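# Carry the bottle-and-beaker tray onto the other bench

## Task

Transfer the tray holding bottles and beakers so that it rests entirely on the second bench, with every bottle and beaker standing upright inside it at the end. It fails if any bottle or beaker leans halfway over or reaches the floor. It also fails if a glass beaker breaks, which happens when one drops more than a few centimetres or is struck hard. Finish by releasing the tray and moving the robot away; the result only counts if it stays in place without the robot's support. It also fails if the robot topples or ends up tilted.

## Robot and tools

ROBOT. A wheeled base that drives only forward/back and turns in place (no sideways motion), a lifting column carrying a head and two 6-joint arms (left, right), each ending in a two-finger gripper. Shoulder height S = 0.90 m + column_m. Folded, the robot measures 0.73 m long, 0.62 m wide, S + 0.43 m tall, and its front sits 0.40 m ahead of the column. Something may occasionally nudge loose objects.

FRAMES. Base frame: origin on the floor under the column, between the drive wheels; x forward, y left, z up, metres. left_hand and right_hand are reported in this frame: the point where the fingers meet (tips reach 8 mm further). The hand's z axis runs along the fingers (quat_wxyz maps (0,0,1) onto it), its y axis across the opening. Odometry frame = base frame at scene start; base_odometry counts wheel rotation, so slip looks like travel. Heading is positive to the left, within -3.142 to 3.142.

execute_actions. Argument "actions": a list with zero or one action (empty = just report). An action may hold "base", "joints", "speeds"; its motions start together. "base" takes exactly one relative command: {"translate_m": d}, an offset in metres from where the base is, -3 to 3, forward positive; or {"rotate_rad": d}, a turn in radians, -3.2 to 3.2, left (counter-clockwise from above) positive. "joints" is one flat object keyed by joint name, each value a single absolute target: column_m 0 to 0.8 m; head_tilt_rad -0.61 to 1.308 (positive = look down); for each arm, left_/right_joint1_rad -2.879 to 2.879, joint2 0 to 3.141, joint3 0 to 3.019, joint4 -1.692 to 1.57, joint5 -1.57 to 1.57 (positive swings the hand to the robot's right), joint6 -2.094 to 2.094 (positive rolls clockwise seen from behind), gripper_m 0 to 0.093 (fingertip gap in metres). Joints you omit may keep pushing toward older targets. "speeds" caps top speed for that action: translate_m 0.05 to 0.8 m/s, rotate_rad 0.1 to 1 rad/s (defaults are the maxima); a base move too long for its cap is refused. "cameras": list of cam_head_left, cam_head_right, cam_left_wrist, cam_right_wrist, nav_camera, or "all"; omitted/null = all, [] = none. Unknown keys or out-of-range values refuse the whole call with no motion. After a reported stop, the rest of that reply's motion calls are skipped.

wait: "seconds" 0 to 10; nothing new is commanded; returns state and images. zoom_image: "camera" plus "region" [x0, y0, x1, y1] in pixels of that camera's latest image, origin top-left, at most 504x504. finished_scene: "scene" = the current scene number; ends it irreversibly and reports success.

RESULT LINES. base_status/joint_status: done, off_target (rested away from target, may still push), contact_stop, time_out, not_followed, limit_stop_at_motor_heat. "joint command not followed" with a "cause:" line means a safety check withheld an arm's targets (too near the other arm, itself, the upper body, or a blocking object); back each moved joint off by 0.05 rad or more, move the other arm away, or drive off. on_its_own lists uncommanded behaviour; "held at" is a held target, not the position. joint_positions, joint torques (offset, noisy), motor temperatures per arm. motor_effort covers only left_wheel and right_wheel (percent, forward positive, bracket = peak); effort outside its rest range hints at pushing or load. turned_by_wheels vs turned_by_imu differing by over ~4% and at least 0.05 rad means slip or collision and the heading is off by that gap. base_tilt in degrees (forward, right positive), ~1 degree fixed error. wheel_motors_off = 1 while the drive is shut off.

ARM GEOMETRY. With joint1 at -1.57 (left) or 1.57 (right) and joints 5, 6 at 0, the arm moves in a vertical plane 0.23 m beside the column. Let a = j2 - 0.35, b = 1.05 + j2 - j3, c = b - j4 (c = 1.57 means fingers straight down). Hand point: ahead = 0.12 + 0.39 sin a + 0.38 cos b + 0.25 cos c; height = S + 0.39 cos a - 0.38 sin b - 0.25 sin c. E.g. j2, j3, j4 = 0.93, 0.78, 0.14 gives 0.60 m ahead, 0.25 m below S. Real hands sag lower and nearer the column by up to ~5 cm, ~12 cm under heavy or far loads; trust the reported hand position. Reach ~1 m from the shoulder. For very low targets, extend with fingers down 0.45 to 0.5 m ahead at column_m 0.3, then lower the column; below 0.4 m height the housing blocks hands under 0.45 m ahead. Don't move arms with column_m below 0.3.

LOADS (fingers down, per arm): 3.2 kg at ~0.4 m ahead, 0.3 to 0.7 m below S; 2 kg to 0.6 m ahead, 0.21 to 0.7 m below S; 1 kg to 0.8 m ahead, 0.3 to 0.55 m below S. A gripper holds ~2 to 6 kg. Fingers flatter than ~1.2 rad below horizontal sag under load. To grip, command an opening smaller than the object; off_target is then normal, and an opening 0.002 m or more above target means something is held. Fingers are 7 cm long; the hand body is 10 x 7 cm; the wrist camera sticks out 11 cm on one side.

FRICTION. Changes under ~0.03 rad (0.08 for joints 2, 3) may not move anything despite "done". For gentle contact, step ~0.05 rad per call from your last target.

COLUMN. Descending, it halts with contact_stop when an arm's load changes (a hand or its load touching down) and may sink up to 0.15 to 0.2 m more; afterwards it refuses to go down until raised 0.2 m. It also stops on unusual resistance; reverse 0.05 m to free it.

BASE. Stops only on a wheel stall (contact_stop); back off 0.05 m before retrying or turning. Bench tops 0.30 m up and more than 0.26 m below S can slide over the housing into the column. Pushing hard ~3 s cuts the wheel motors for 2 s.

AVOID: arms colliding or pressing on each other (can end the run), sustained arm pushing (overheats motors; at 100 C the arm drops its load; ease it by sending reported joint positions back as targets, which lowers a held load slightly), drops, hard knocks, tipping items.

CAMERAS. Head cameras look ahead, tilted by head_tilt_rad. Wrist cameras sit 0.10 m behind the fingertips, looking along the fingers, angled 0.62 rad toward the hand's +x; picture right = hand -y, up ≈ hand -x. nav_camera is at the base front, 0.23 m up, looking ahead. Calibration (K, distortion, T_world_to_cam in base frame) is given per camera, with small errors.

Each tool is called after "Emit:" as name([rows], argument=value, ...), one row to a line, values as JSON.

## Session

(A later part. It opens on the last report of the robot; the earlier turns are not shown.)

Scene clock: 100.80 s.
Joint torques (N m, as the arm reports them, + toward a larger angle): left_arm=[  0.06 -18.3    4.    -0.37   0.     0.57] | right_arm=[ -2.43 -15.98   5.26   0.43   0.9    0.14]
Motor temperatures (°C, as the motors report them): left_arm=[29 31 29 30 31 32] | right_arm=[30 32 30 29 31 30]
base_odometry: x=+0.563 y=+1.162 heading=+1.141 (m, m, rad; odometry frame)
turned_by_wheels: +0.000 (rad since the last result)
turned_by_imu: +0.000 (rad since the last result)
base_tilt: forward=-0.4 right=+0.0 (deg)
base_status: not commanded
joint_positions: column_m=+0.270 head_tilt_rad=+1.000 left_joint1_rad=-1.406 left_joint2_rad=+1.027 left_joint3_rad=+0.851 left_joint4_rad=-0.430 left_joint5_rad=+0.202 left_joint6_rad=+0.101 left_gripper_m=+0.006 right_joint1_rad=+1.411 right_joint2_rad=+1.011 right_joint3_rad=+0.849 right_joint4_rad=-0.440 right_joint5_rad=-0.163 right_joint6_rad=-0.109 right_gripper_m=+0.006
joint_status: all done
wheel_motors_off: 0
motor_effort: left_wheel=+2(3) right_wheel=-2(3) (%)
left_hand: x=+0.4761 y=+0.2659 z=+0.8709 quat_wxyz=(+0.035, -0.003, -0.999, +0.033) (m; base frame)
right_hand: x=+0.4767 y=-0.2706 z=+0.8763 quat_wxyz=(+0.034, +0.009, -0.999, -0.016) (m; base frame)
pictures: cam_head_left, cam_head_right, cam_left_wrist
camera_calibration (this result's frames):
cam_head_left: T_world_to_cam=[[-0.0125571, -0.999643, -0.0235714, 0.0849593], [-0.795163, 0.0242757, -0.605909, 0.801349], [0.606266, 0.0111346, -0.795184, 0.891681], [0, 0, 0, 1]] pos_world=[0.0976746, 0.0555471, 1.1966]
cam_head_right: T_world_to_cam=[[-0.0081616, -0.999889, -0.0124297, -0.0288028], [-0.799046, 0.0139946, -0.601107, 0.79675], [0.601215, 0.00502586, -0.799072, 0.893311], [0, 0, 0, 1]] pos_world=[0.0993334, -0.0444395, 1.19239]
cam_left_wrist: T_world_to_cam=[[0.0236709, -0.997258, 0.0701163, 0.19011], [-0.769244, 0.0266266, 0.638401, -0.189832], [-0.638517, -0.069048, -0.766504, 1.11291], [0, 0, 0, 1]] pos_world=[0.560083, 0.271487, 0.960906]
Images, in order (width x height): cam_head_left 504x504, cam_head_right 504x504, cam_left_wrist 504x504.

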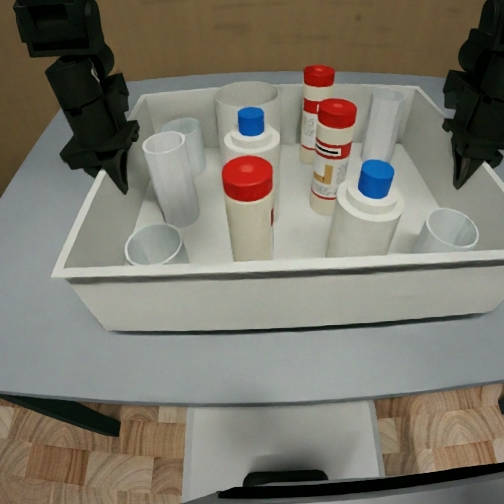

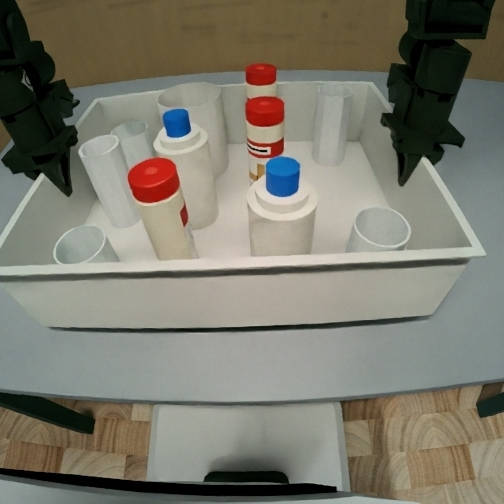

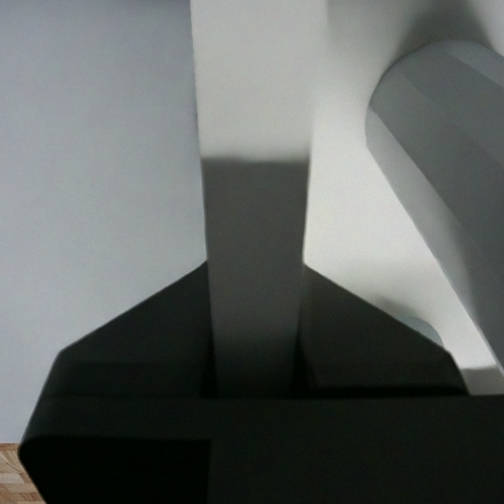

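Emit:
execute_actions([
  {"joints":{"column_m":0.25}},
], cameras=[])

Emit:
execute_actions([
  {"joints":{"column_m":0.23}},
], cameras=[])

Emit:
execute_actions([
  {"joints":{"column_m":0.215}},
], cameras=[])

Scene clock: 107.47 s.
Joint torques (N m, as the arm reports them, + toward a larger angle): left_arm=[ -0.36 -17.17   4.5   -0.37   0.1    0.6 ] | right_arm=[ -2.2  -16.15   5.24   0.05   1.25   0.1 ]
Motor temperatures (°C, as the motors report them): left_arm=[29 31 29 30 31 32] | right_arm=[30 33 30 29 31 30]
base_odometry: x=+0.563 y=+1.162 heading=+1.141 (m, m, rad; odometry frame)
turned_by_wheels: +0.000 (rad since the last result)
turned_by_imu: +0.000 (rad since the last result)
base_tilt: forward=-0.5 right=+0.1 (deg)
base_status: not commanded
joint_positions: column_m=+0.250 head_tilt_rad=+1.000 left_joint1_rad=-1.405 left_joint2_rad=+1.014 left_joint3_rad=+0.851 left_joint4_rad=-0.430 left_joint5_rad=+0.199 left_joint6_rad=+0.101 left_gripper_m=+0.006 right_joint1_rad=+1.411 right_joint2_rad=+1.011 right_joint3_rad=+0.849 right_joint4_rad=-0.428 right_joint5_rad=-0.170 right_joint6_rad=-0.108 right_gripper_m=+0.006
joint_status: all done
wheel_motors_off: 0
motor_effort: left_wheel=+3(4) right_wheel=-2(3) (%)
left_hand: x=+0.4801 y=+0.2664 z=+0.8556 quat_wxyz=(+0.028, -0.004, -0.999, +0.031) (m; base frame)
right_hand: x=+0.4796 y=-0.2695 z=+0.8561 quat_wxyz=(+0.028, +0.009, -0.999, -0.019) (m; base frame)
pictures: none
No camera images: the call's "cameras" was empty. Leave "cameras" out to get every camera's image.

Scene clock: 108.33 s.
Joint torques (N m, as the arm reports them, + toward a larger angle): left_arm=[ -0.4  -15.55   4.65  -0.24   0.08   0.57] | right_arm=[ -2.27 -14.98   5.46  -0.09   1.45   0.07]
Motor temperatures (°C, as the motors report them): left_arm=[29 31 29 30 31 32] | right_arm=[30 33 30 29 31 30]
base_odometry: x=+0.563 y=+1.162 heading=+1.141 (m, m, rad; odometry frame)
turned_by_wheels: +0.000 (rad since the last result)
turned_by_imu: +0.000 (rad since the last result)
base_tilt: forward=-0.6 right=+0.1 (deg)
base_status: not commanded
joint_positions: column_m=+0.230 head_tilt_rad=+1.000 left_joint1_rad=-1.401 left_joint2_rad=+0.988 left_joint3_rad=+0.851 left_joint4_rad=-0.432 left_joint5_rad=+0.199 left_joint6_rad=+0.101 left_gripper_m=+0.006 right_joint1_rad=+1.411 right_joint2_rad=+0.991 right_joint3_rad=+0.849 right_joint4_rad=-0.425 right_joint5_rad=-0.175 right_joint6_rad=-0.105 right_gripper_m=+0.006
joint_status: all done
wheel_motors_off: 0
motor_effort: left_wheel=+4(4) right_wheel=-1(3) (%)
left_hand: x=+0.4872 y=+0.2675 z=+0.8451 quat_wxyz=(+0.016, -0.005, -0.999, +0.028) (m; base frame)
right_hand: x=+0.4864 y=-0.2683 z=+0.8432 quat_wxyz=(+0.017, +0.009, -1.000, -0.020) (m; base frame)
pictures: none
No camera images: the call's "cameras" was empty. Leave "cameras" out to get every camera's image.

Scene clock: 109.10 s.
Joint torques (N m, as the arm reports them, + toward a larger angle): left_arm=[ -1.04 -12.82   4.75   0.77   0.11   0.56] | right_arm=[ -2.04 -11.5    5.86   1.36   1.44   0.07]
Motor temperatures (°C, as the motors report them): left_arm=[29 31 29 30 31 32] | right_arm=[30 32 30 29 31 30]
base_odometry: x=+0.563 y=+1.162 heading=+1.141 (m, m, rad; odometry frame)
turned_by_wheels: +0.000 (rad since the last result)
turned_by_imu: +0.000 (rad since the last result)
base_tilt: forward=-0.5 right=+0.1 (deg)
base_status: not commanded
joint_positions: column_m=+0.215 head_tilt_rad=+1.000 left_joint1_rad=-1.395 left_joint2_rad=+0.949 left_joint3_rad=+0.851 left_joint4_rad=-0.463 left_joint5_rad=+0.199 left_joint6_rad=+0.103 left_gripper_m=+0.006 right_joint1_rad=+1.409 right_joint2_rad=+0.952 right_joint3_rad=+0.849 right_joint4_rad=-0.460 right_joint5_rad=-0.174 right_joint6_rad=-0.104 right_gripper_m=+0.006
joint_status: all done
wheel_motors_off: 0
motor_effort: left_wheel=+4(4) right_wheel=+0(1) (%)
left_hand: x=+0.4904 y=+0.2682 z=+0.8446 quat_wxyz=(+0.013, -0.005, -1.000, +0.025) (m; base frame)
right_hand: x=+0.4888 y=-0.2676 z=+0.8428 quat_wxyz=(+0.015, +0.009, -1.000, -0.018) (m; base frame)
pictures: none
No camera images: the call's "cameras" was empty. Leave "cameras" out to get every camera's image.

Emit:
execute_actions([
  {"joints":{"left_gripper_m":0.06,"right_gripper_m":0.06}},
], cameras=[])

Emit:
execute_actions([
  {"joints":{"column_m":0.4}},
], cameras=[])

Emit:
execute_actions([
  {"base":{"translate_m":-0.6}},
], cameras=["cam_head_left"])

Emit:
finished_scene(scene=1)

Scene clock: 119.03 s.
Joint torques (N m, as the arm reports them, + toward a larger angle): left_arm=[ -0.86 -12.65   4.88   0.53   0.11   0.29] | right_arm=[ -2.25 -11.66   5.88   0.99   0.04   0.06]
Motor temperatures (°C, as the motors report them): left_arm=[29 31 30 30 31 32] | right_arm=[30 32 30 29 32 30]
base_odometry: x=+0.563 y=+1.162 heading=+1.141 (m, m, rad; odometry frame)
turned_by_wheels: +0.000 (rad since the last result)
turned_by_imu: +0.000 (rad since the last result)
base_tilt: forward=-0.6 right=+0.1 (deg)
base_status: not commanded
joint_positions: column_m=+0.215 head_tilt_rad=+1.000 left_joint1_rad=-1.395 left_joint2_rad=+0.949 left_joint3_rad=+0.851 left_joint4_rad=-0.456 left_joint5_rad=+0.199 left_joint6_rad=+0.136 left_gripper_m=+0.060 right_joint1_rad=+1.409 right_joint2_rad=+0.952 right_joint3_rad=+0.849 right_joint4_rad=-0.450 right_joint5_rad=-0.142 right_joint6_rad=-0.104 right_gripper_m=+0.060
joint_status: all done
wheel_motors_off: 0
motor_effort: left_wheel=+2(6) right_wheel=-3(5) (%)
left_hand: x=+0.4920 y=+0.2684 z=+0.8446 quat_wxyz=(+0.009, -0.022, -0.999, +0.025) (m; base frame)
right_hand: x=+0.4908 y=-0.2733 z=+0.8426 quat_wxyz=(+0.012, +0.010, -1.000, -0.002) (m; base frame)
pictures: none
No camera images: the call's "cameras" was empty. Leave "cameras" out to get every camera's image.

Scene clock: 122.03 s.
Joint torques (N m, as the arm reports them, + toward a larger angle): left_arm=[ -1.11 -12.57   4.96   0.65   0.08   0.17] | right_arm=[ -1.97 -11.89   5.79   1.01   0.05   0.09]
Motor temperatures (°C, as the motors report them): left_arm=[29 31 30 30 31 32] | right_arm=[30 32 30 29 31 30]
base_odometry: x=+0.563 y=+1.162 heading=+1.141 (m, m, rad; odometry frame)
turned_by_wheels: +0.000 (rad since the last result)
turned_by_imu: +0.000 (rad since the last result)
base_tilt: forward=-0.6 right=+0.2 (deg)
base_status: not commanded
joint_positions: column_m=+0.400 head_tilt_rad=+1.000 left_joint1_rad=-1.395 left_joint2_rad=+0.949 left_joint3_rad=+0.851 left_joint4_rad=-0.456 left_joint5_rad=+0.199 left_joint6_rad=+0.136 left_gripper_m=+0.060 right_joint1_rad=+1.409 right_joint2_rad=+0.952 right_joint3_rad=+0.849 right_joint4_rad=-0.449 right_joint5_rad=-0.142 right_joint6_rad=-0.104 right_gripper_m=+0.060
joint_status: all done
wheel_motors_off: 0
motor_effort: left_wheel=+3(3) right_wheel=-3(4) (%)
left_hand: x=+0.4920 y=+0.2684 z=+1.0294 quat_wxyz=(+0.009, -0.022, -0.999, +0.025) (m; base frame)
right_hand: x=+0.4909 y=-0.2733 z=+1.0274 quat_wxyz=(+0.011, +0.010, -1.000, -0.002) (m; base frame)
pictures: none
No camera images: the call's "cameras" was empty. Leave "cameras" out to get every camera's image.

Scene clock: 124.80 s.
Joint torques (N m, as the arm reports them, + toward a larger angle): left_arm=[ -0.8  -12.59   4.8    0.64   0.1    0.21] | right_arm=[ -2.1  -12.02   5.75   0.85   0.     0.1 ]
Motor temperatures (°C, as the motors report them): left_arm=[29 31 30 30 31 32] | right_arm=[30 32 30 29 31 30]
base_odometry: x=+0.313 y=+0.617 heading=+1.142 (m, m, rad; odometry frame)
turned_by_wheels: +0.001 (rad since the last result)
turned_by_imu: +0.002 (rad since the last result)
base_tilt: forward=-0.5 right=+0.0 (deg)
base_status: done
joint_positions: column_m=+0.400 head_tilt_rad=+1.001 left_joint1_rad=-1.395 left_joint2_rad=+0.949 left_joint3_rad=+0.853 left_joint4_rad=-0.453 left_joint5_rad=+0.199 left_joint6_rad=+0.137 left_gripper_m=+0.060 right_joint1_rad=+1.409 right_joint2_rad=+0.952 right_joint3_rad=+0.850 right_joint4_rad=-0.446 right_joint5_rad=-0.141 right_joint6_rad=-0.104 right_gripper_m=+0.060
joint_status: not commanded
wheel_motors_off: 0
motor_effort: left_wheel=+1(62) right_wheel=-2(29) (%)
left_hand: x=+0.4935 y=+0.2685 z=+1.0295 quat_wxyz=(+0.007, -0.023, -0.999, +0.024) (m; base frame)
right_hand: x=+0.4923 y=-0.2735 z=+1.0276 quat_wxyz=(+0.009, +0.010, -1.000, -0.001) (m; base frame)
pictures: cam_head_left
camera_calibration (this result's frames):
cam_head_left: T_world_to_cam=[[-0.0125803, -0.999643, -0.023559, 0.0880039], [-0.795759, 0.0242757, -0.605127, 0.878969], [0.605483, 0.0111346, -0.79578, 0.995797], [0, 0, 0, 1]] pos_world=[0.0976161, 0.0555471, 1.3264]
Images, in order (width x height): cam_head_left 504x504.

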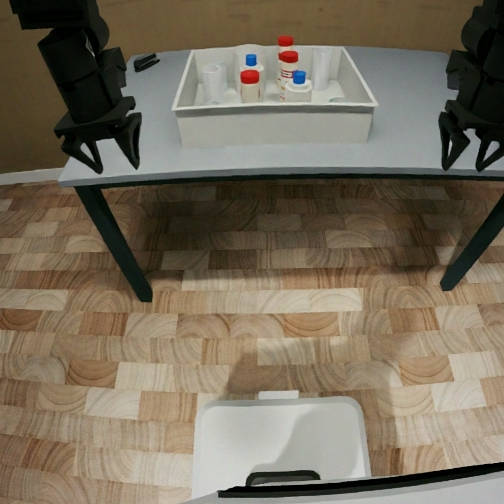

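The scene is finished: the task was done.


## Next scene

The same job, from a new start.

Emit:
execute_actions([
  {"joints":{"head_tilt_rad":0.6}},
])

Scene clock: 0.70 s.
Joint torques (N m, as the arm reports them, + toward a larger angle): left_arm=[-1.32 -7.73 -0.8  -1.37  0.06  0.04] | right_arm=[-0.62 -6.06 -0.68 -1.07 -0.02  0.04]
Motor temperatures (°C, as the motors report them): left_arm=[29 30 29 30 31 32] | right_arm=[30 31 29 29 30 30]
base_odometry: x=+0.000 y=+0.000 heading=+0.000 (m, m, rad; odometry frame)
turned_by_wheels: +0.000 (rad since the last result)
turned_by_imu: +0.000 (rad since the last result)
base_tilt: forward=-0.6 right=+0.2 (deg)
base_status: not commanded
joint_positions: column_m=+0.557 head_tilt_rad=+0.618 left_joint1_rad=-1.579 left_joint2_rad=+0.905 left_joint3_rad=+0.423 left_joint4_rad=-0.926 left_joint5_rad=+0.028 left_joint6_rad=-0.048 left_gripper_m=+0.095 right_joint1_rad=+1.579 right_joint2_rad=+0.875 right_joint3_rad=+0.417 right_joint4_rad=-0.903 right_joint5_rad=+0.028 right_joint6_rad=-0.022 right_gripper_m=+0.094
joint_status: all done
wheel_motors_off: 0
motor_effort: left_wheel=+0(0) right_wheel=+3(2) (%)
left_hand: x=+0.1539 y=+0.2178 z=+1.2478 quat_wxyz=(+0.428, +0.024, -0.903, +0.005) (m; base frame)
right_hand: x=+0.1603 y=-0.2284 z=+1.2455 quat_wxyz=(+0.407, +0.019, -0.913, +0.006) (m; base frame)
pictures: cam_head_left, cam_head_right, cam_left_wrist, cam_right_wrist, nav_camera
camera_calibration (this result's frames):
cam_head_left: T_world_to_cam=[[-0.00285738, -0.999643, -0.0265542, 0.0958323], [-0.511729, 0.0242757, -0.858804, 1.35099], [0.859142, 0.0111346, -0.511616, 0.669511], [0, 0, 0, 1]] pos_world=[0.116409, 0.0555471, 1.50531]
cam_head_right: T_world_to_cam=[[-0.00293558, -0.999889, -0.0145771, -0.0221886], [-0.517123, 0.0139946, -0.855797, 1.34786], [0.855906, 0.00502586, -0.517107, 0.674638], [0, 0, 0, 1]] pos_world=[0.119517, -0.0444395, 1.50203]
cam_left_wrist: T_world_to_cam=[[0.0696306, -0.997169, -0.0283982, 0.239142], [-0.0615005, -0.0327042, 0.997571, -1.22116], [-0.995675, -0.067715, -0.0636036, 0.370291], [0, 0, 0, 1]] pos_world=[0.276936, 0.223602, 1.24853]
cam_right_wrist: T_world_to_cam=[[0.0266102, -0.99964, -0.00356199, -0.224652], [-0.128902, -0.0069648, 0.991633, -1.2114], [-0.9913, -0.0259284, -0.129041, 0.435948], [0, 0, 0, 1]] pos_world=[0.281981, -0.221705, 1.25672]
Images, in order (width x height): cam_head_left 504x504, cam_head_right 504x504, cam_left_wrist 504x504, cam_right_wrist 504x504, nav_camera 504x504.

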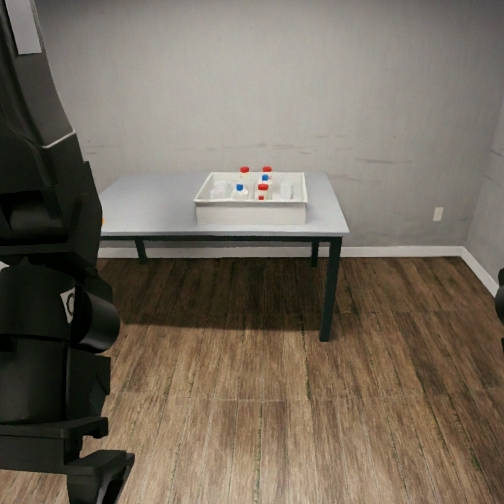

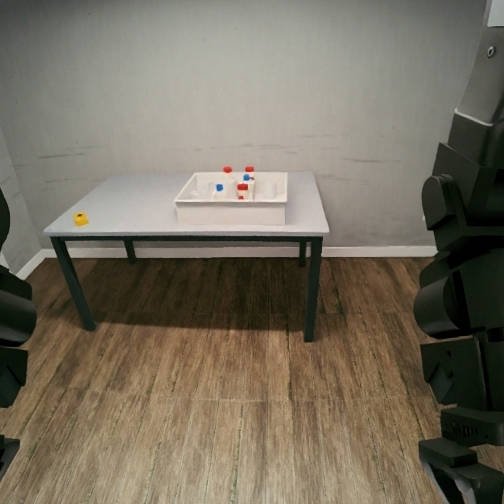

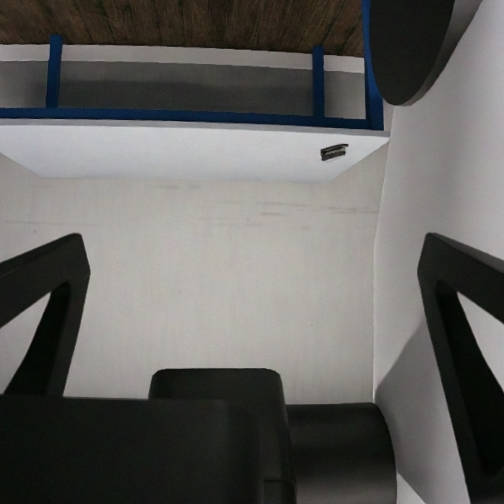

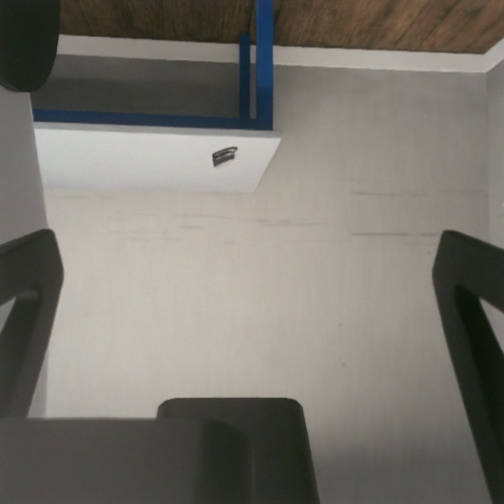

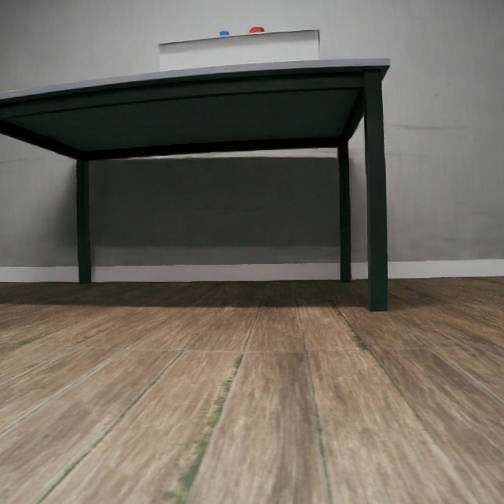

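Emit:
execute_actions([
  {"base":{"rotate_rad":0.17},"joints":{"left_joint2_rad":0.95,"left_joint3_rad":0.87,"left_joint4_rad":-0.44,"right_joint2_rad":0.95,"right_joint3_rad":0.87,"right_joint4_rad":-0.44,"left_joint1_rad":-1.39,"right_joint1_rad":1.4,"left_joint5_rad":0.18,"right_joint5_rad":-0.15,"left_joint6_rad":0.1,"right_joint6_rad":-0.1,"left_gripper_m":0.07,"right_gripper_m":0.07}},
], cameras=[])

Emit:
execute_actions([
  {"base":{"translate_m":0.96},"joints":{"column_m":0.35,"head_tilt_rad":1.0}},
], cameras=[])

Emit:
execute_actions([
  {"base":{"rotate_rad":-0.27}},
], cameras=["cam_head_left"])

Emit:
execute_actions([
  {"base":{"translate_m":0.3}},
], cameras=["cam_head_left","cam_left_wrist","cam_right_wrist"])

Scene clock: 21.87 s.
Joint torques (N m, as the arm reports them, + toward a larger angle): left_arm=[ -0.79 -12.82   3.56   0.29   0.11   0.17] | right_arm=[ -1.33 -11.74   3.39   0.58  -0.12  -0.05]
Motor temperatures (°C, as the motors report them): left_arm=[29 30 29 30 31 32] | right_arm=[30 32 29 29 30 30]
base_odometry: x=+0.000 y=+0.000 heading=+0.167 (m, m, rad; odometry frame)
turned_by_wheels: +0.167 (rad since the last result)
turned_by_imu: +0.169 (rad since the last result)
base_tilt: forward=-0.5 right=+0.1 (deg)
base_status: done
joint_positions: column_m=+0.557 head_tilt_rad=+0.617 left_joint1_rad=-1.387 left_joint2_rad=+0.950 left_joint3_rad=+0.870 left_joint4_rad=-0.445 left_joint5_rad=+0.178 left_joint6_rad=+0.089 left_gripper_m=+0.070 right_joint1_rad=+1.398 right_joint2_rad=+0.948 right_joint3_rad=+0.884 right_joint4_rad=-0.434 right_joint5_rad=-0.149 right_joint6_rad=-0.092 right_gripper_m=+0.070
joint_status: all done
wheel_motors_off: 0
motor_effort: left_wheel=-8(35) right_wheel=+5(48) (%)
left_hand: x=+0.5050 y=+0.2765 z=+1.1892 quat_wxyz=(-0.004, +0.001, -1.000, +0.009) (m; base frame)
right_hand: x=+0.5162 y=-0.2780 z=+1.1920 quat_wxyz=(-0.016, +0.005, -1.000, +0.002) (m; base frame)
pictures: none
No camera images: the call's "cameras" was empty. Leave "cameras" out to get every camera's image.

Scene clock: 25.20 s.
Joint torques (N m, as the arm reports them, + toward a larger angle): left_arm=[ -0.79 -14.64   3.53   0.41   0.09   0.19] | right_arm=[ -1.1  -12.02   3.68   0.55  -0.1   -0.04]
Motor temperatures (°C, as the motors report them): left_arm=[29 30 29 30 31 32] | right_arm=[30 32 29 29 30 30]
base_odometry: x=+0.946 y=+0.160 heading=+0.167 (m, m, rad; odometry frame)
turned_by_wheels: +0.000 (rad since the last result)
turned_by_imu: -0.001 (rad since the last result)
base_tilt: forward=-0.4 right=+0.0 (deg)
base_status: done
joint_positions: column_m=+0.350 head_tilt_rad=+1.000 left_joint1_rad=-1.387 left_joint2_rad=+0.950 left_joint3_rad=+0.869 left_joint4_rad=-0.445 left_joint5_rad=+0.178 left_joint6_rad=+0.089 left_gripper_m=+0.070 right_joint1_rad=+1.398 right_joint2_rad=+0.948 right_joint3_rad=+0.880 right_joint4_rad=-0.435 right_joint5_rad=-0.149 right_joint6_rad=-0.092 right_gripper_m=+0.070
joint_status: all done
wheel_motors_off: 0
motor_effort: left_wheel=+0(51) right_wheel=+1(65) (%)
left_hand: x=+0.5044 y=+0.2764 z=+0.9824 quat_wxyz=(-0.003, +0.001, -1.000, +0.009) (m; base frame)
right_hand: x=+0.5138 y=-0.2779 z=+0.9847 quat_wxyz=(-0.014, +0.004, -1.000, +0.002) (m; base frame)
pictures: none
No camera images: the call's "cameras" was empty. Leave "cameras" out to get every camera's image.

Scene clock: 26.90 s.
Joint torques (N m, as the arm reports them, + toward a larger angle): left_arm=[ -0.58 -12.79   3.63   0.16   0.08   0.18] | right_arm=[ -1.44 -11.98   3.69   0.48  -0.08  -0.05]
Motor temperatures (°C, as the motors report them): left_arm=[29 30 29 30 31 32] | right_arm=[30 32 30 29 30 30]
base_odometry: x=+0.947 y=+0.160 heading=-0.101 (m, m, rad; odometry frame)
turned_by_wheels: -0.268 (rad since the last result)
turned_by_imu: -0.271 (rad since the last result)
base_tilt: forward=-0.6 right=+0.0 (deg)
base_status: done
joint_positions: column_m=+0.350 head_tilt_rad=+1.000 left_joint1_rad=-1.387 left_joint2_rad=+0.950 left_joint3_rad=+0.869 left_joint4_rad=-0.445 left_joint5_rad=+0.178 left_joint6_rad=+0.089 left_gripper_m=+0.070 right_joint1_rad=+1.398 right_joint2_rad=+0.948 right_joint3_rad=+0.880 right_joint4_rad=-0.435 right_joint5_rad=-0.149 right_joint6_rad=-0.092 right_gripper_m=+0.070
joint_status: not commanded
wheel_motors_off: 0
motor_effort: left_wheel=+4(35) right_wheel=-3(59) (%)
left_hand: x=+0.5044 y=+0.2764 z=+0.9824 quat_wxyz=(-0.003, +0.001, -1.000, +0.009) (m; base frame)
right_hand: x=+0.5138 y=-0.2779 z=+0.9847 quat_wxyz=(-0.014, +0.004, -1.000, +0.001) (m; base frame)
pictures: cam_head_left
camera_calibration (this result's frames):
cam_head_left: T_world_to_cam=[[-0.0125697, -0.999643, -0.0235647, 0.0868375], [-0.795486, 0.0242757, -0.605485, 0.849294], [0.605841, 0.0111346, -0.795508, 0.955779], [0, 0, 0, 1]] pos_world=[0.0976429, 0.0555471, 1.27661]
Images, in order (width x height): cam_head_left 504x504.

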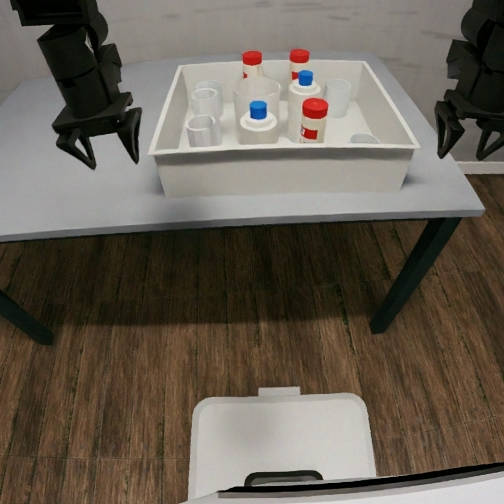

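Scene clock: 28.97 s.
Joint torques (N m, as the arm reports them, + toward a larger angle): left_arm=[ -0.7  -14.05   3.65   0.28   0.08   0.16] | right_arm=[ -0.9  -11.67   3.74   0.41  -0.07  -0.07]
Motor temperatures (°C, as the motors report them): left_arm=[29 30 29 30 31 32] | right_arm=[30 32 30 29 30 30]
base_odometry: x=+1.245 y=+0.130 heading=-0.102 (m, m, rad; odometry frame)
turned_by_wheels: -0.001 (rad since the last result)
turned_by_imu: -0.002 (rad since the last result)
base_tilt: forward=-0.5 right=+0.0 (deg)
base_status: done
joint_positions: column_m=+0.350 head_tilt_rad=+1.001 left_joint1_rad=-1.387 left_joint2_rad=+0.950 left_joint3_rad=+0.869 left_joint4_rad=-0.445 left_joint5_rad=+0.178 left_joint6_rad=+0.089 left_gripper_m=+0.070 right_joint1_rad=+1.398 right_joint2_rad=+0.948 right_joint3_rad=+0.879 right_joint4_rad=-0.435 right_joint5_rad=-0.149 right_joint6_rad=-0.092 right_gripper_m=+0.070
joint_status: not commanded
wheel_motors_off: 0
motor_effort: left_wheel=-2(48) right_wheel=+1(51) (%)
left_hand: x=+0.5044 y=+0.2764 z=+0.9824 quat_wxyz=(-0.003, +0.001, -1.000, +0.009) (m; base frame)
right_hand: x=+0.5128 y=-0.2778 z=+0.9845 quat_wxyz=(-0.013, +0.004, -1.000, +0.001) (m; base frame)
pictures: cam_head_left, cam_left_wrist, cam_right_wrist
camera_calibration (this result's frames):
cam_head_left: T_world_to_cam=[[-0.0125763, -0.999643, -0.0235611, 0.0868331], [-0.795658, 0.0242757, -0.60526, 0.849002], [0.605616, 0.0111346, -0.795679, 0.956019], [0, 0, 0, 1]] pos_world=[0.0976261, 0.0555471, 1.2766]
cam_left_wrist: T_world_to_cam=[[0.0289755, -0.999262, 0.0251974, 0.234073], [-0.815505, -0.00905507, 0.578679, -0.147681], [-0.578024, -0.0373161, -0.815166, 1.22562], [0, 0, 0, 1]] pos_world=[0.58122, 0.278298, 1.07864]
cam_right_wrist: T_world_to_cam=[[-0.00133951, -0.999977, -0.00663295, -0.267058], [-0.837348, -0.00250442, 0.546664, -0.10486], [-0.546668, 0.00628635, -0.837326, 1.2286], [0, 0, 0, 1]] pos_world=[0.583477, -0.275038, 1.08429]
Images, in order (width x height): cam_head_left 504x504, cam_left_wrist 504x504, cam_right_wrist 504x504.

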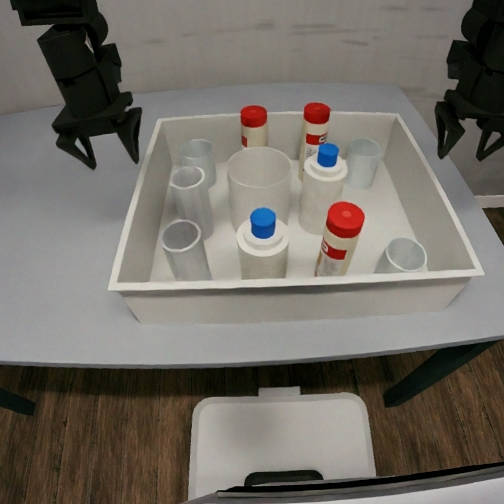

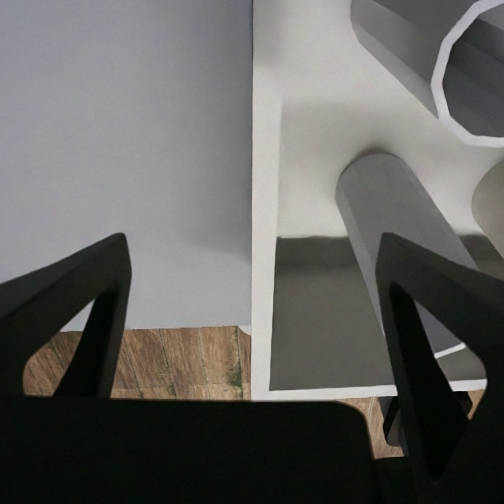

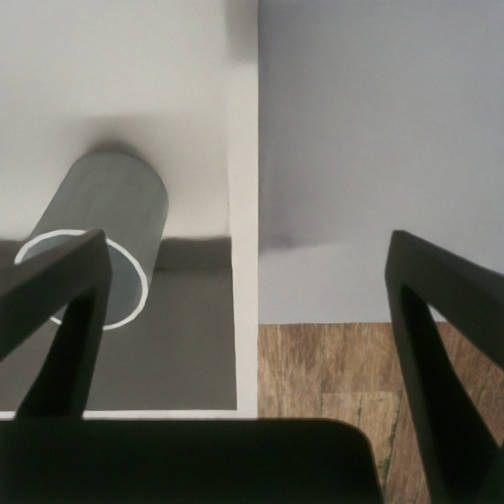

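Emit:
execute_actions([
  {"base":{"translate_m":0.03},"joints":{"left_joint5_rad":0.22,"right_joint5_rad":-0.19,"column_m":0.213}},
], cameras=[])

Emit:
execute_actions([
  {"joints":{"left_gripper_m":0,"right_gripper_m":0}},
], cameras=["cam_head_left"])

Emit:
execute_actions([
  {"joints":{"column_m":0.27}},
], cameras=["cam_head_left"])

Scene clock: 42.00 s.
Joint torques (N m, as the arm reports them, + toward a larger angle): left_arm=[ -0.6  -13.18   3.32   0.31   0.13   0.19] | right_arm=[ -1.41 -12.26   3.81   0.42  -0.15  -0.03]
Motor temperatures (°C, as the motors report them): left_arm=[29 30 29 30 31 32] | right_arm=[30 32 30 29 30 30]
base_odometry: x=+1.275 y=+0.127 heading=-0.102 (m, m, rad; odometry frame)
turned_by_wheels: -0.001 (rad since the last result)
turned_by_imu: -0.001 (rad since the last result)
base_tilt: forward=-0.6 right=+0.1 (deg)
base_status: done
joint_positions: column_m=+0.213 head_tilt_rad=+1.001 left_joint1_rad=-1.387 left_joint2_rad=+0.949 left_joint3_rad=+0.869 left_joint4_rad=-0.445 left_joint5_rad=+0.218 left_joint6_rad=+0.089 left_gripper_m=+0.070 right_joint1_rad=+1.398 right_joint2_rad=+0.948 right_joint3_rad=+0.878 right_joint4_rad=-0.436 right_joint5_rad=-0.188 right_joint6_rad=-0.092 right_gripper_m=+0.070
joint_status: all done
wheel_motors_off: 0
motor_effort: left_wheel=-1(28) right_wheel=+1(29) (%)
left_hand: x=+0.5049 y=+0.2696 z=+0.8458 quat_wxyz=(-0.005, +0.001, -1.000, +0.029) (m; base frame)
right_hand: x=+0.5130 y=-0.2711 z=+0.8475 quat_wxyz=(-0.014, +0.005, -1.000, -0.018) (m; base frame)
pictures: none
No camera images: the call's "cameras" was empty. Leave "cameras" out to get every camera's image.

Scene clock: 42.70 s.
Joint torques (N m, as the arm reports them, + toward a larger angle): left_arm=[  0.24 -13.2    3.71   0.31   0.13   0.19] | right_arm=[ -1.17 -11.77   3.79   0.54   0.36   0.1 ]
Motor temperatures (°C, as the motors report them): left_arm=[29 30 29 30 31 32] | right_arm=[30 32 30 29 30 30]
base_odometry: x=+1.275 y=+0.127 heading=-0.102 (m, m, rad; odometry frame)
turned_by_wheels: +0.000 (rad since the last result)
turned_by_imu: +0.000 (rad since the last result)
base_tilt: forward=-0.6 right=+0.1 (deg)
base_status: not commanded
joint_positions: column_m=+0.213 head_tilt_rad=+1.001 left_joint1_rad=-1.397 left_joint2_rad=+0.949 left_joint3_rad=+0.869 left_joint4_rad=-0.445 left_joint5_rad=+0.218 left_joint6_rad=+0.090 left_gripper_m=+0.006 right_joint1_rad=+1.397 right_joint2_rad=+0.948 right_joint3_rad=+0.878 right_joint4_rad=-0.436 right_joint5_rad=-0.201 right_joint6_rad=-0.105 right_gripper_m=+0.006
joint_status: left_gripper_m off_target (ended at +0.006, target +0.000); right_gripper_m off_target (ended at +0.006, target +0.000)
wheel_motors_off: 0
motor_effort: left_wheel=-4(4) right_wheel=+5(7) (%)
left_hand: x=+0.5052 y=+0.2652 z=+0.8455 quat_wxyz=(-0.005, -0.001, -0.999, +0.033) (m; base frame)
right_hand: x=+0.5131 y=-0.2693 z=+0.8477 quat_wxyz=(-0.014, +0.011, -1.000, -0.024) (m; base frame)
pictures: cam_head_left
camera_calibration (this result's frames):
cam_head_left: T_world_to_cam=[[-0.0125784, -0.999643, -0.02356, 0.083604], [-0.795711, 0.0242757, -0.60519, 0.766], [0.605546, 0.0111346, -0.795732, 0.847079], [0, 0, 0, 1]] pos_world=[0.0976209, 0.0555471, 1.13959]
Images, in order (width x height): cam_head_left 504x504.

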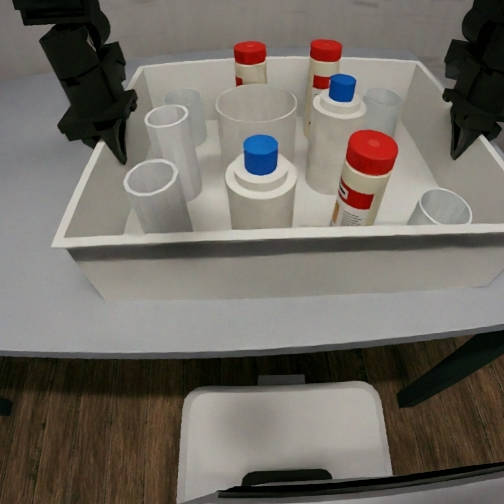

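Scene clock: 44.03 s.
Joint torques (N m, as the arm reports them, + toward a larger angle): left_arm=[  0.22 -17.33   4.2   -0.38   0.17   0.11] | right_arm=[ -1.67 -16.16   4.41  -0.05   0.32   0.17]
Motor temperatures (°C, as the motors report them): left_arm=[29 31 29 30 31 32] | right_arm=[30 32 30 29 30 30]
base_odometry: x=+1.275 y=+0.127 heading=-0.102 (m, m, rad; odometry frame)
turned_by_wheels: +0.000 (rad since the last result)
turned_by_imu: +0.000 (rad since the last result)
base_tilt: forward=-0.5 right=+0.1 (deg)
base_status: not commanded
joint_positions: column_m=+0.270 head_tilt_rad=+1.001 left_joint1_rad=-1.398 left_joint2_rad=+1.015 left_joint3_rad=+0.854 left_joint4_rad=-0.427 left_joint5_rad=+0.217 left_joint6_rad=+0.099 left_gripper_m=+0.006 right_joint1_rad=+1.404 right_joint2_rad=+1.005 right_joint3_rad=+0.861 right_joint4_rad=-0.428 right_joint5_rad=-0.199 right_joint6_rad=-0.110 right_gripper_m=+0.005
joint_status: all done
wheel_motors_off: 0
motor_effort: left_wheel=-3(5) right_wheel=+2(6) (%)
left_hand: x=+0.4825 y=+0.2671 z=+0.8758 quat_wxyz=(+0.025, -0.001, -0.999, +0.036) (m; base frame)
right_hand: x=+0.4890 y=-0.2679 z=+0.8800 quat_wxyz=(+0.018, +0.009, -0.999, -0.029) (m; base frame)
pictures: cam_head_left
camera_calibration (this result's frames):
cam_head_left: T_world_to_cam=[[-0.0125784, -0.999643, -0.02356, 0.0849415], [-0.795711, 0.0242757, -0.60519, 0.800356], [0.605546, 0.0111346, -0.795732, 0.892251], [0, 0, 0, 1]] pos_world=[0.0976209, 0.0555471, 1.19636]
Images, in order (width x height): cam_head_left 504x504.

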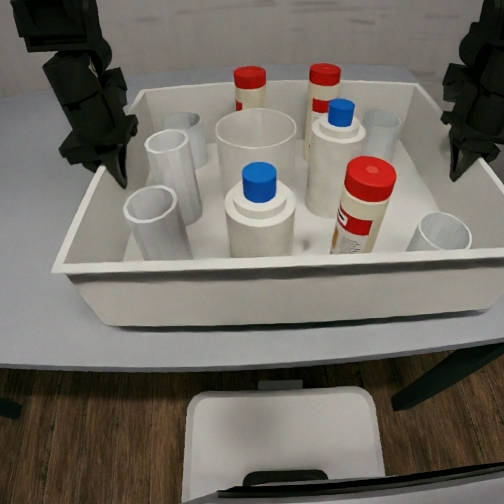

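Emit:
execute_actions([
  {"base":{"translate_m":-0.8},"speeds":{"translate_m":0.3},"joints":{"column_m":0.32}},
], cameras=[])

Emit:
execute_actions([
  {"base":{"rotate_rad":3.12},"speeds":{"rotate_rad":0.5}},
], cameras=["nav_camera"])

Emit:
execute_actions([
  {"base":{"translate_m":1.45},"speeds":{"translate_m":0.3}},
], cameras=["cam_head_left","cam_head_right"])

Scene clock: 58.10 s.
Joint torques (N m, as the arm reports them, + toward a larger angle): left_arm=[ -0.1  -17.07   4.23  -0.42   0.15   0.05] | right_arm=[ -1.83 -16.54   4.52   0.07   0.23   0.19]
Motor temperatures (°C, as the motors report them): left_arm=[29 31 29 30 31 32] | right_arm=[30 33 30 29 30 30]
base_odometry: x=+0.479 y=+0.208 heading=-0.103 (m, m, rad; odometry frame)
turned_by_wheels: -0.001 (rad since the last result)
turned_by_imu: +0.000 (rad since the last result)
base_tilt: forward=-0.6 right=+0.0 (deg)
base_status: done
joint_positions: column_m=+0.320 head_tilt_rad=+1.001 left_joint1_rad=-1.398 left_joint2_rad=+1.018 left_joint3_rad=+0.850 left_joint4_rad=-0.426 left_joint5_rad=+0.217 left_joint6_rad=+0.099 left_gripper_m=+0.006 right_joint1_rad=+1.404 right_joint2_rad=+1.009 right_joint3_rad=+0.857 right_joint4_rad=-0.428 right_joint5_rad=-0.198 right_joint6_rad=-0.111 right_gripper_m=+0.005
joint_status: all done
wheel_motors_off: 0
motor_effort: left_wheel=-2(39) right_wheel=+1(53) (%)
left_hand: x=+0.4787 y=+0.2670 z=+0.9240 quat_wxyz=(+0.029, +0.000, -0.999, +0.036) (m; base frame)
right_hand: x=+0.4854 y=-0.2680 z=+0.9282 quat_wxyz=(+0.022, +0.009, -0.999, -0.029) (m; base frame)
pictures: none
No camera images: the call's "cameras" was empty. Leave "cameras" out to get every camera's image.

Scene clock: 65.60 s.
Joint torques (N m, as the arm reports them, + toward a larger angle): left_arm=[  0.72 -17.83   4.38  -0.37   0.26   0.09] | right_arm=[ -2.38 -16.46   4.67   0.15   0.17   0.16]
Motor temperatures (°C, as the motors report them): left_arm=[29 31 29 30 31 32] | right_arm=[30 33 30 29 30 30]
base_odometry: x=+0.479 y=+0.208 heading=+3.015 (m, m, rad; odometry frame)
turned_by_wheels: +3.118 (rad since the last result)
turned_by_imu: +3.160 (rad since the last result)
base_tilt: forward=-0.5 right=+0.2 (deg)
base_status: done
joint_positions: column_m=+0.320 head_tilt_rad=+1.001 left_joint1_rad=-1.398 left_joint2_rad=+1.018 left_joint3_rad=+0.850 left_joint4_rad=-0.426 left_joint5_rad=+0.215 left_joint6_rad=+0.099 left_gripper_m=+0.006 right_joint1_rad=+1.406 right_joint2_rad=+1.009 right_joint3_rad=+0.857 right_joint4_rad=-0.428 right_joint5_rad=-0.196 right_joint6_rad=-0.111 right_gripper_m=+0.005
joint_status: not commanded
wheel_motors_off: 0
motor_effort: left_wheel=-8(37) right_wheel=+8(63) (%)
left_hand: x=+0.4787 y=+0.2670 z=+0.9240 quat_wxyz=(+0.029, +0.000, -0.999, +0.036) (m; base frame)
right_hand: x=+0.4854 y=-0.2678 z=+0.9281 quat_wxyz=(+0.022, +0.010, -0.999, -0.029) (m; base frame)
pictures: nav_camera
Images, in order (width x height): nav_camera 504x504.

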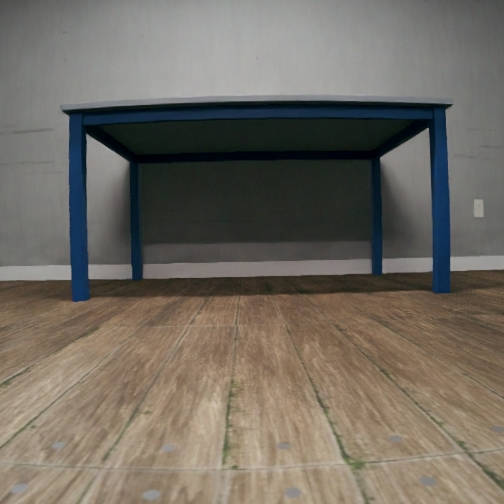

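Scene clock: 71.60 s.
Joint torques (N m, as the arm reports them, + toward a larger angle): left_arm=[ -0.16 -19.18   4.34  -0.45   0.24   0.11] | right_arm=[ -1.66 -16.55   4.76   0.06   0.2    0.16]
Motor temperatures (°C, as the motors report them): left_arm=[29 31 30 30 31 32] | right_arm=[30 33 30 29 30 30]
base_odometry: x=-0.959 y=+0.391 heading=+3.016 (m, m, rad; odometry frame)
turned_by_wheels: +0.001 (rad since the last result)
turned_by_imu: +0.000 (rad since the last result)
base_tilt: forward=-0.4 right=+0.1 (deg)
base_status: done
joint_positions: column_m=+0.320 head_tilt_rad=+1.001 left_joint1_rad=-1.398 left_joint2_rad=+1.020 left_joint3_rad=+0.849 left_joint4_rad=-0.426 left_joint5_rad=+0.215 left_joint6_rad=+0.099 left_gripper_m=+0.006 right_joint1_rad=+1.406 right_joint2_rad=+1.010 right_joint3_rad=+0.857 right_joint4_rad=-0.430 right_joint5_rad=-0.196 right_joint6_rad=-0.111 right_gripper_m=+0.005
joint_status: not commanded
wheel_motors_off: 0
motor_effort: left_wheel=+1(52) right_wheel=-2(53) (%)
left_hand: x=+0.4780 y=+0.2670 z=+0.9235 quat_wxyz=(+0.030, +0.000, -0.999, +0.036) (m; base frame)
right_hand: x=+0.4848 y=-0.2678 z=+0.9277 quat_wxyz=(+0.023, +0.010, -0.999, -0.029) (m; base frame)
pictures: cam_head_left, cam_head_right
camera_calibration (this result's frames):
cam_head_left: T_world_to_cam=[[-0.0125809, -0.999643, -0.0235587, 0.0861183], [-0.795773, 0.0242757, -0.605108, 0.83052], [0.605464, 0.0111346, -0.795795, 0.932137], [0, 0, 0, 1]] pos_world=[0.0976147, 0.0555471, 1.24637]
cam_head_right: T_world_to_cam=[[-0.00817413, -0.999889, -0.0124214, -0.0281937], [-0.799651, 0.0139946, -0.600301, 0.825677], [0.600409, 0.00502586, -0.799677, 0.933954], [0, 0, 0, 1]] pos_world=[0.0992692, -0.0444395, 1.24217]
Images, in order (width x height): cam_head_left 504x504, cam_head_right 504x504.

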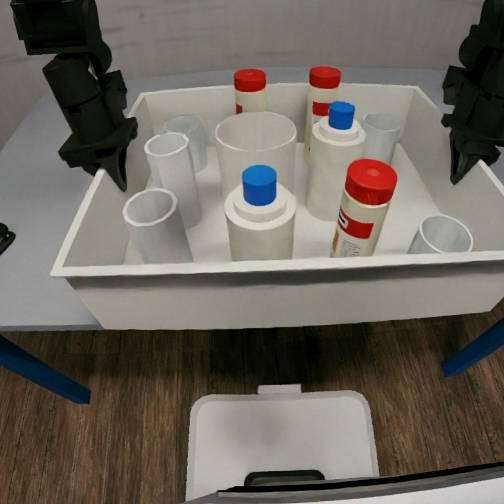

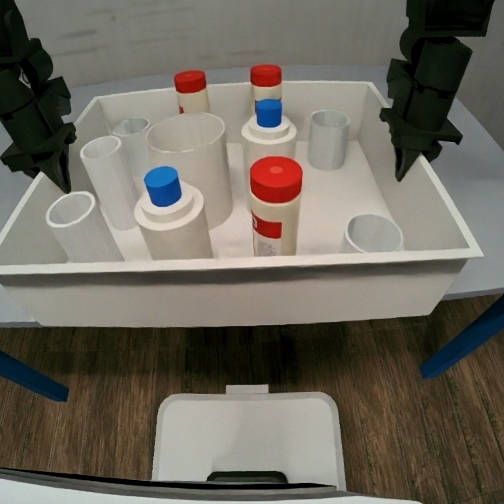

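Edge ~0.33.

Emit:
execute_actions([
  {"base":{"translate_m":0.12},"speeds":{"translate_m":0.2},"joints":{"column_m":0.265}},
], cameras=[])

Emit:
execute_actions([
  {"joints":{"column_m":0.24}},
], cameras=[])

Emit:
execute_actions([
  {"joints":{"column_m":0.215}},
], cameras=["cam_head_right"])

Scene clock: 81.43 s.
Joint torques (N m, as the arm reports them, + toward a larger angle): left_arm=[  0.31 -17.51   4.28  -0.49   0.22   0.04] | right_arm=[ -2.14 -16.97   4.79   0.06   0.15   0.14]
Motor temperatures (°C, as the motors report them): left_arm=[29 32 30 30 31 32] | right_arm=[30 33 30 29 30 30]
base_odometry: x=-1.078 y=+0.406 heading=+3.017 (m, m, rad; odometry frame)
turned_by_wheels: +0.001 (rad since the last result)
turned_by_imu: +0.001 (rad since the last result)
base_tilt: forward=-0.4 right=+0.1 (deg)
base_status: done
joint_positions: column_m=+0.265 head_tilt_rad=+1.001 left_joint1_rad=-1.398 left_joint2_rad=+1.020 left_joint3_rad=+0.851 left_joint4_rad=-0.426 left_joint5_rad=+0.215 left_joint6_rad=+0.100 left_gripper_m=+0.006 right_joint1_rad=+1.406 right_joint2_rad=+1.011 right_joint3_rad=+0.857 right_joint4_rad=-0.428 right_joint5_rad=-0.196 right_joint6_rad=-0.111 right_gripper_m=+0.005
joint_status: all done
wheel_motors_off: 0
motor_effort: left_wheel=+2(33) right_wheel=-1(32) (%)
left_hand: x=+0.4788 y=+0.2670 z=+0.8688 quat_wxyz=(+0.029, -0.001, -0.999, +0.036) (m; base frame)
right_hand: x=+0.4848 y=-0.2678 z=+0.8726 quat_wxyz=(+0.023, +0.009, -0.999, -0.029) (m; base frame)
pictures: none
No camera images: the call's "cameras" was empty. Leave "cameras" out to get every camera's image.

Scene clock: 82.37 s.
Joint torques (N m, as the arm reports them, + toward a larger angle): left_arm=[  0.47 -17.56   4.44  -0.55   0.32   0.03] | right_arm=[ -1.99 -15.92   4.69  -0.2    0.31   0.13]
Motor temperatures (°C, as the motors report them): left_arm=[29 32 30 30 31 32] | right_arm=[30 33 30 29 30 30]
base_odometry: x=-1.078 y=+0.406 heading=+3.017 (m, m, rad; odometry frame)
turned_by_wheels: +0.000 (rad since the last result)
turned_by_imu: +0.000 (rad since the last result)
base_tilt: forward=-0.6 right=+0.1 (deg)
base_status: not commanded
joint_positions: column_m=+0.240 head_tilt_rad=+1.001 left_joint1_rad=-1.398 left_joint2_rad=+1.009 left_joint3_rad=+0.851 left_joint4_rad=-0.422 left_joint5_rad=+0.212 left_joint6_rad=+0.104 left_gripper_m=+0.006 right_joint1_rad=+1.406 right_joint2_rad=+1.007 right_joint3_rad=+0.857 right_joint4_rad=-0.420 right_joint5_rad=-0.199 right_joint6_rad=-0.108 right_gripper_m=+0.005
joint_status: all done
wheel_motors_off: 0
motor_effort: left_wheel=+3(4) right_wheel=-2(3) (%)
left_hand: x=+0.4832 y=+0.2673 z=+0.8476 quat_wxyz=(+0.021, -0.004, -0.999, +0.034) (m; base frame)
right_hand: x=+0.4879 y=-0.2673 z=+0.8489 quat_wxyz=(+0.017, +0.009, -0.999, -0.030) (m; base frame)
pictures: none
No camera images: the call's "cameras" was empty. Leave "cameras" out to get every camera's image.

Scene clock: 83.30 s.
Joint torques (N m, as the arm reports them, + toward a larger angle): left_arm=[ -0.47 -12.7    4.9    0.92   0.21   0.02] | right_arm=[ -1.31 -11.44   5.29   1.87   0.29   0.14]
Motor temperatures (°C, as the motors report them): left_arm=[29 32 30 30 31 32] | right_arm=[30 33 30 29 30 30]
base_odometry: x=-1.078 y=+0.406 heading=+3.017 (m, m, rad; odometry frame)
turned_by_wheels: +0.000 (rad since the last result)
turned_by_imu: +0.000 (rad since the last result)
base_tilt: forward=-0.6 right=+0.1 (deg)
base_status: not commanded
joint_positions: column_m=+0.215 head_tilt_rad=+1.001 left_joint1_rad=-1.388 left_joint2_rad=+0.946 left_joint3_rad=+0.851 left_joint4_rad=-0.469 left_joint5_rad=+0.215 left_joint6_rad=+0.106 left_gripper_m=+0.006 right_joint1_rad=+1.402 right_joint2_rad=+0.944 right_joint3_rad=+0.857 right_joint4_rad=-0.473 right_joint5_rad=-0.198 right_joint6_rad=-0.108 right_gripper_m=+0.005
joint_status: all done
wheel_motors_off: 0
motor_effort: left_wheel=+5(5) right_wheel=-1(3) (%)
left_hand: x=+0.4896 y=+0.2683 z=+0.8463 quat_wxyz=(+0.014, -0.004, -0.999, +0.030) (m; base frame)
right_hand: x=+0.4932 y=-0.2662 z=+0.8476 quat_wxyz=(+0.012, +0.009, -1.000, -0.027) (m; base frame)
pictures: cam_head_right
camera_calibration (this result's frames):
cam_head_right: T_world_to_cam=[[-0.00817413, -0.999889, -0.0124214, -0.0294955], [-0.799651, 0.0139946, -0.600301, 0.762766], [0.600409, 0.00502586, -0.799677, 0.850148], [0, 0, 0, 1]] pos_world=[0.0992692, -0.0444395, 1.13737]
Images, in order (width x height): cam_head_right 504x504.

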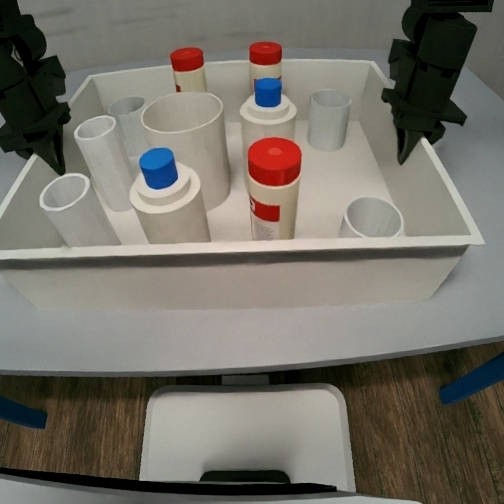

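Emit:
execute_actions([
  {"joints":{"left_gripper_m":0.06,"right_gripper_m":0.06}},
], cameras=[])

Emit:
execute_actions([
  {"joints":{"column_m":0.35}},
], cameras=[])

Emit:
execute_actions([
  {"base":{"translate_m":-0.6}},
], cameras=[])

Emit:
finished_scene(scene=2)

Scene clock: 90.27 s.
Joint torques (N m, as the arm reports them, + toward a larger angle): left_arm=[ -0.78 -12.89   5.03   0.7    0.16   0.  ] | right_arm=[ -1.69 -11.17   5.4    1.1    0.01   0.12]
Motor temperatures (°C, as the motors report them): left_arm=[29 31 30 30 31 32] | right_arm=[30 33 30 29 30 30]
base_odometry: x=-1.078 y=+0.406 heading=+3.017 (m, m, rad; odometry frame)
turned_by_wheels: +0.000 (rad since the last result)
turned_by_imu: +0.000 (rad since the last result)
base_tilt: forward=-0.6 right=+0.1 (deg)
base_status: not commanded
joint_positions: column_m=+0.215 head_tilt_rad=+1.001 left_joint1_rad=-1.388 left_joint2_rad=+0.946 left_joint3_rad=+0.851 left_joint4_rad=-0.456 left_joint5_rad=+0.218 left_joint6_rad=+0.106 left_gripper_m=+0.060 right_joint1_rad=+1.402 right_joint2_rad=+0.944 right_joint3_rad=+0.857 right_joint4_rad=-0.449 right_joint5_rad=-0.192 right_joint6_rad=-0.108 right_gripper_m=+0.060
joint_status: all done
wheel_motors_off: 0
motor_effort: left_wheel=+3(7) right_wheel=-4(7) (%)
left_hand: x=+0.4932 y=+0.2683 z=+0.8463 quat_wxyz=(+0.007, -0.005, -0.999, +0.031) (m; base frame)
right_hand: x=+0.4987 y=-0.2678 z=+0.8475 quat_wxyz=(+0.001, +0.011, -1.000, -0.023) (m; base frame)
pictures: none
No camera images: the call's "cameras" was empty. Leave "cameras" out to get every camera's image.

Scene clock: 92.63 s.
Joint torques (N m, as the arm reports them, + toward a larger angle): left_arm=[ -0.36 -13.19   5.12   0.44   0.15   0.02] | right_arm=[ -1.35 -11.19   5.35   1.02   0.02   0.14]
Motor temperatures (°C, as the motors report them): left_arm=[29 31 30 30 31 32] | right_arm=[30 33 30 29 30 30]
base_odometry: x=-1.078 y=+0.406 heading=+3.017 (m, m, rad; odometry frame)
turned_by_wheels: +0.000 (rad since the last result)
turned_by_imu: +0.000 (rad since the last result)
base_tilt: forward=-0.5 right=-0.1 (deg)
base_status: not commanded
joint_positions: column_m=+0.350 head_tilt_rad=+1.001 left_joint1_rad=-1.388 left_joint2_rad=+0.946 left_joint3_rad=+0.851 left_joint4_rad=-0.456 left_joint5_rad=+0.218 left_joint6_rad=+0.106 left_gripper_m=+0.060 right_joint1_rad=+1.402 right_joint2_rad=+0.944 right_joint3_rad=+0.857 right_joint4_rad=-0.449 right_joint5_rad=-0.192 right_joint6_rad=-0.108 right_gripper_m=+0.060
joint_status: all done
wheel_motors_off: 0
motor_effort: left_wheel=+3(3) right_wheel=-3(4) (%)
left_hand: x=+0.4933 y=+0.2683 z=+0.9811 quat_wxyz=(+0.007, -0.005, -0.999, +0.031) (m; base frame)
right_hand: x=+0.4988 y=-0.2678 z=+0.9823 quat_wxyz=(+0.000, +0.011, -1.000, -0.023) (m; base frame)
pictures: none
No camera images: the call's "cameras" was empty. Leave "cameras" out to get every camera's image.

Scene clock: 95.40 s.
Joint torques (N m, as the arm reports them, + toward a larger angle): left_arm=[ -0.92 -12.95   4.77   0.61   0.15  -0.01] | right_arm=[ -1.67 -11.5    5.3    1.05   0.     0.12]
Motor temperatures (°C, as the motors report them): left_arm=[29 31 30 30 31 32] | right_arm=[30 33 30 29 30 30]
base_odometry: x=-0.483 y=+0.331 heading=+3.018 (m, m, rad; odometry frame)
turned_by_wheels: +0.001 (rad since the last result)
turned_by_imu: +0.002 (rad since the last result)
base_tilt: forward=-0.4 right=+0.1 (deg)
base_status: done
joint_positions: column_m=+0.350 head_tilt_rad=+1.001 left_joint1_rad=-1.388 left_joint2_rad=+0.946 left_joint3_rad=+0.854 left_joint4_rad=-0.453 left_joint5_rad=+0.218 left_joint6_rad=+0.106 left_gripper_m=+0.060 right_joint1_rad=+1.402 right_joint2_rad=+0.944 right_joint3_rad=+0.857 right_joint4_rad=-0.446 right_joint5_rad=-0.191 right_joint6_rad=-0.108 right_gripper_m=+0.060
joint_status: not commanded
wheel_motors_off: 0
motor_effort: left_wheel=+1(62) right_wheel=-1(31) (%)
left_hand: x=+0.4954 y=+0.2684 z=+0.9814 quat_wxyz=(+0.004, -0.006, -1.000, +0.031) (m; base frame)
right_hand: x=+0.4995 y=-0.2680 z=+0.9823 quat_wxyz=(-0.001, +0.011, -1.000, -0.023) (m; base frame)
pictures: none
No camera images: the call's "cameras" was empty. Leave "cameras" out to get every camera's image.

The scene is finished: the task was done.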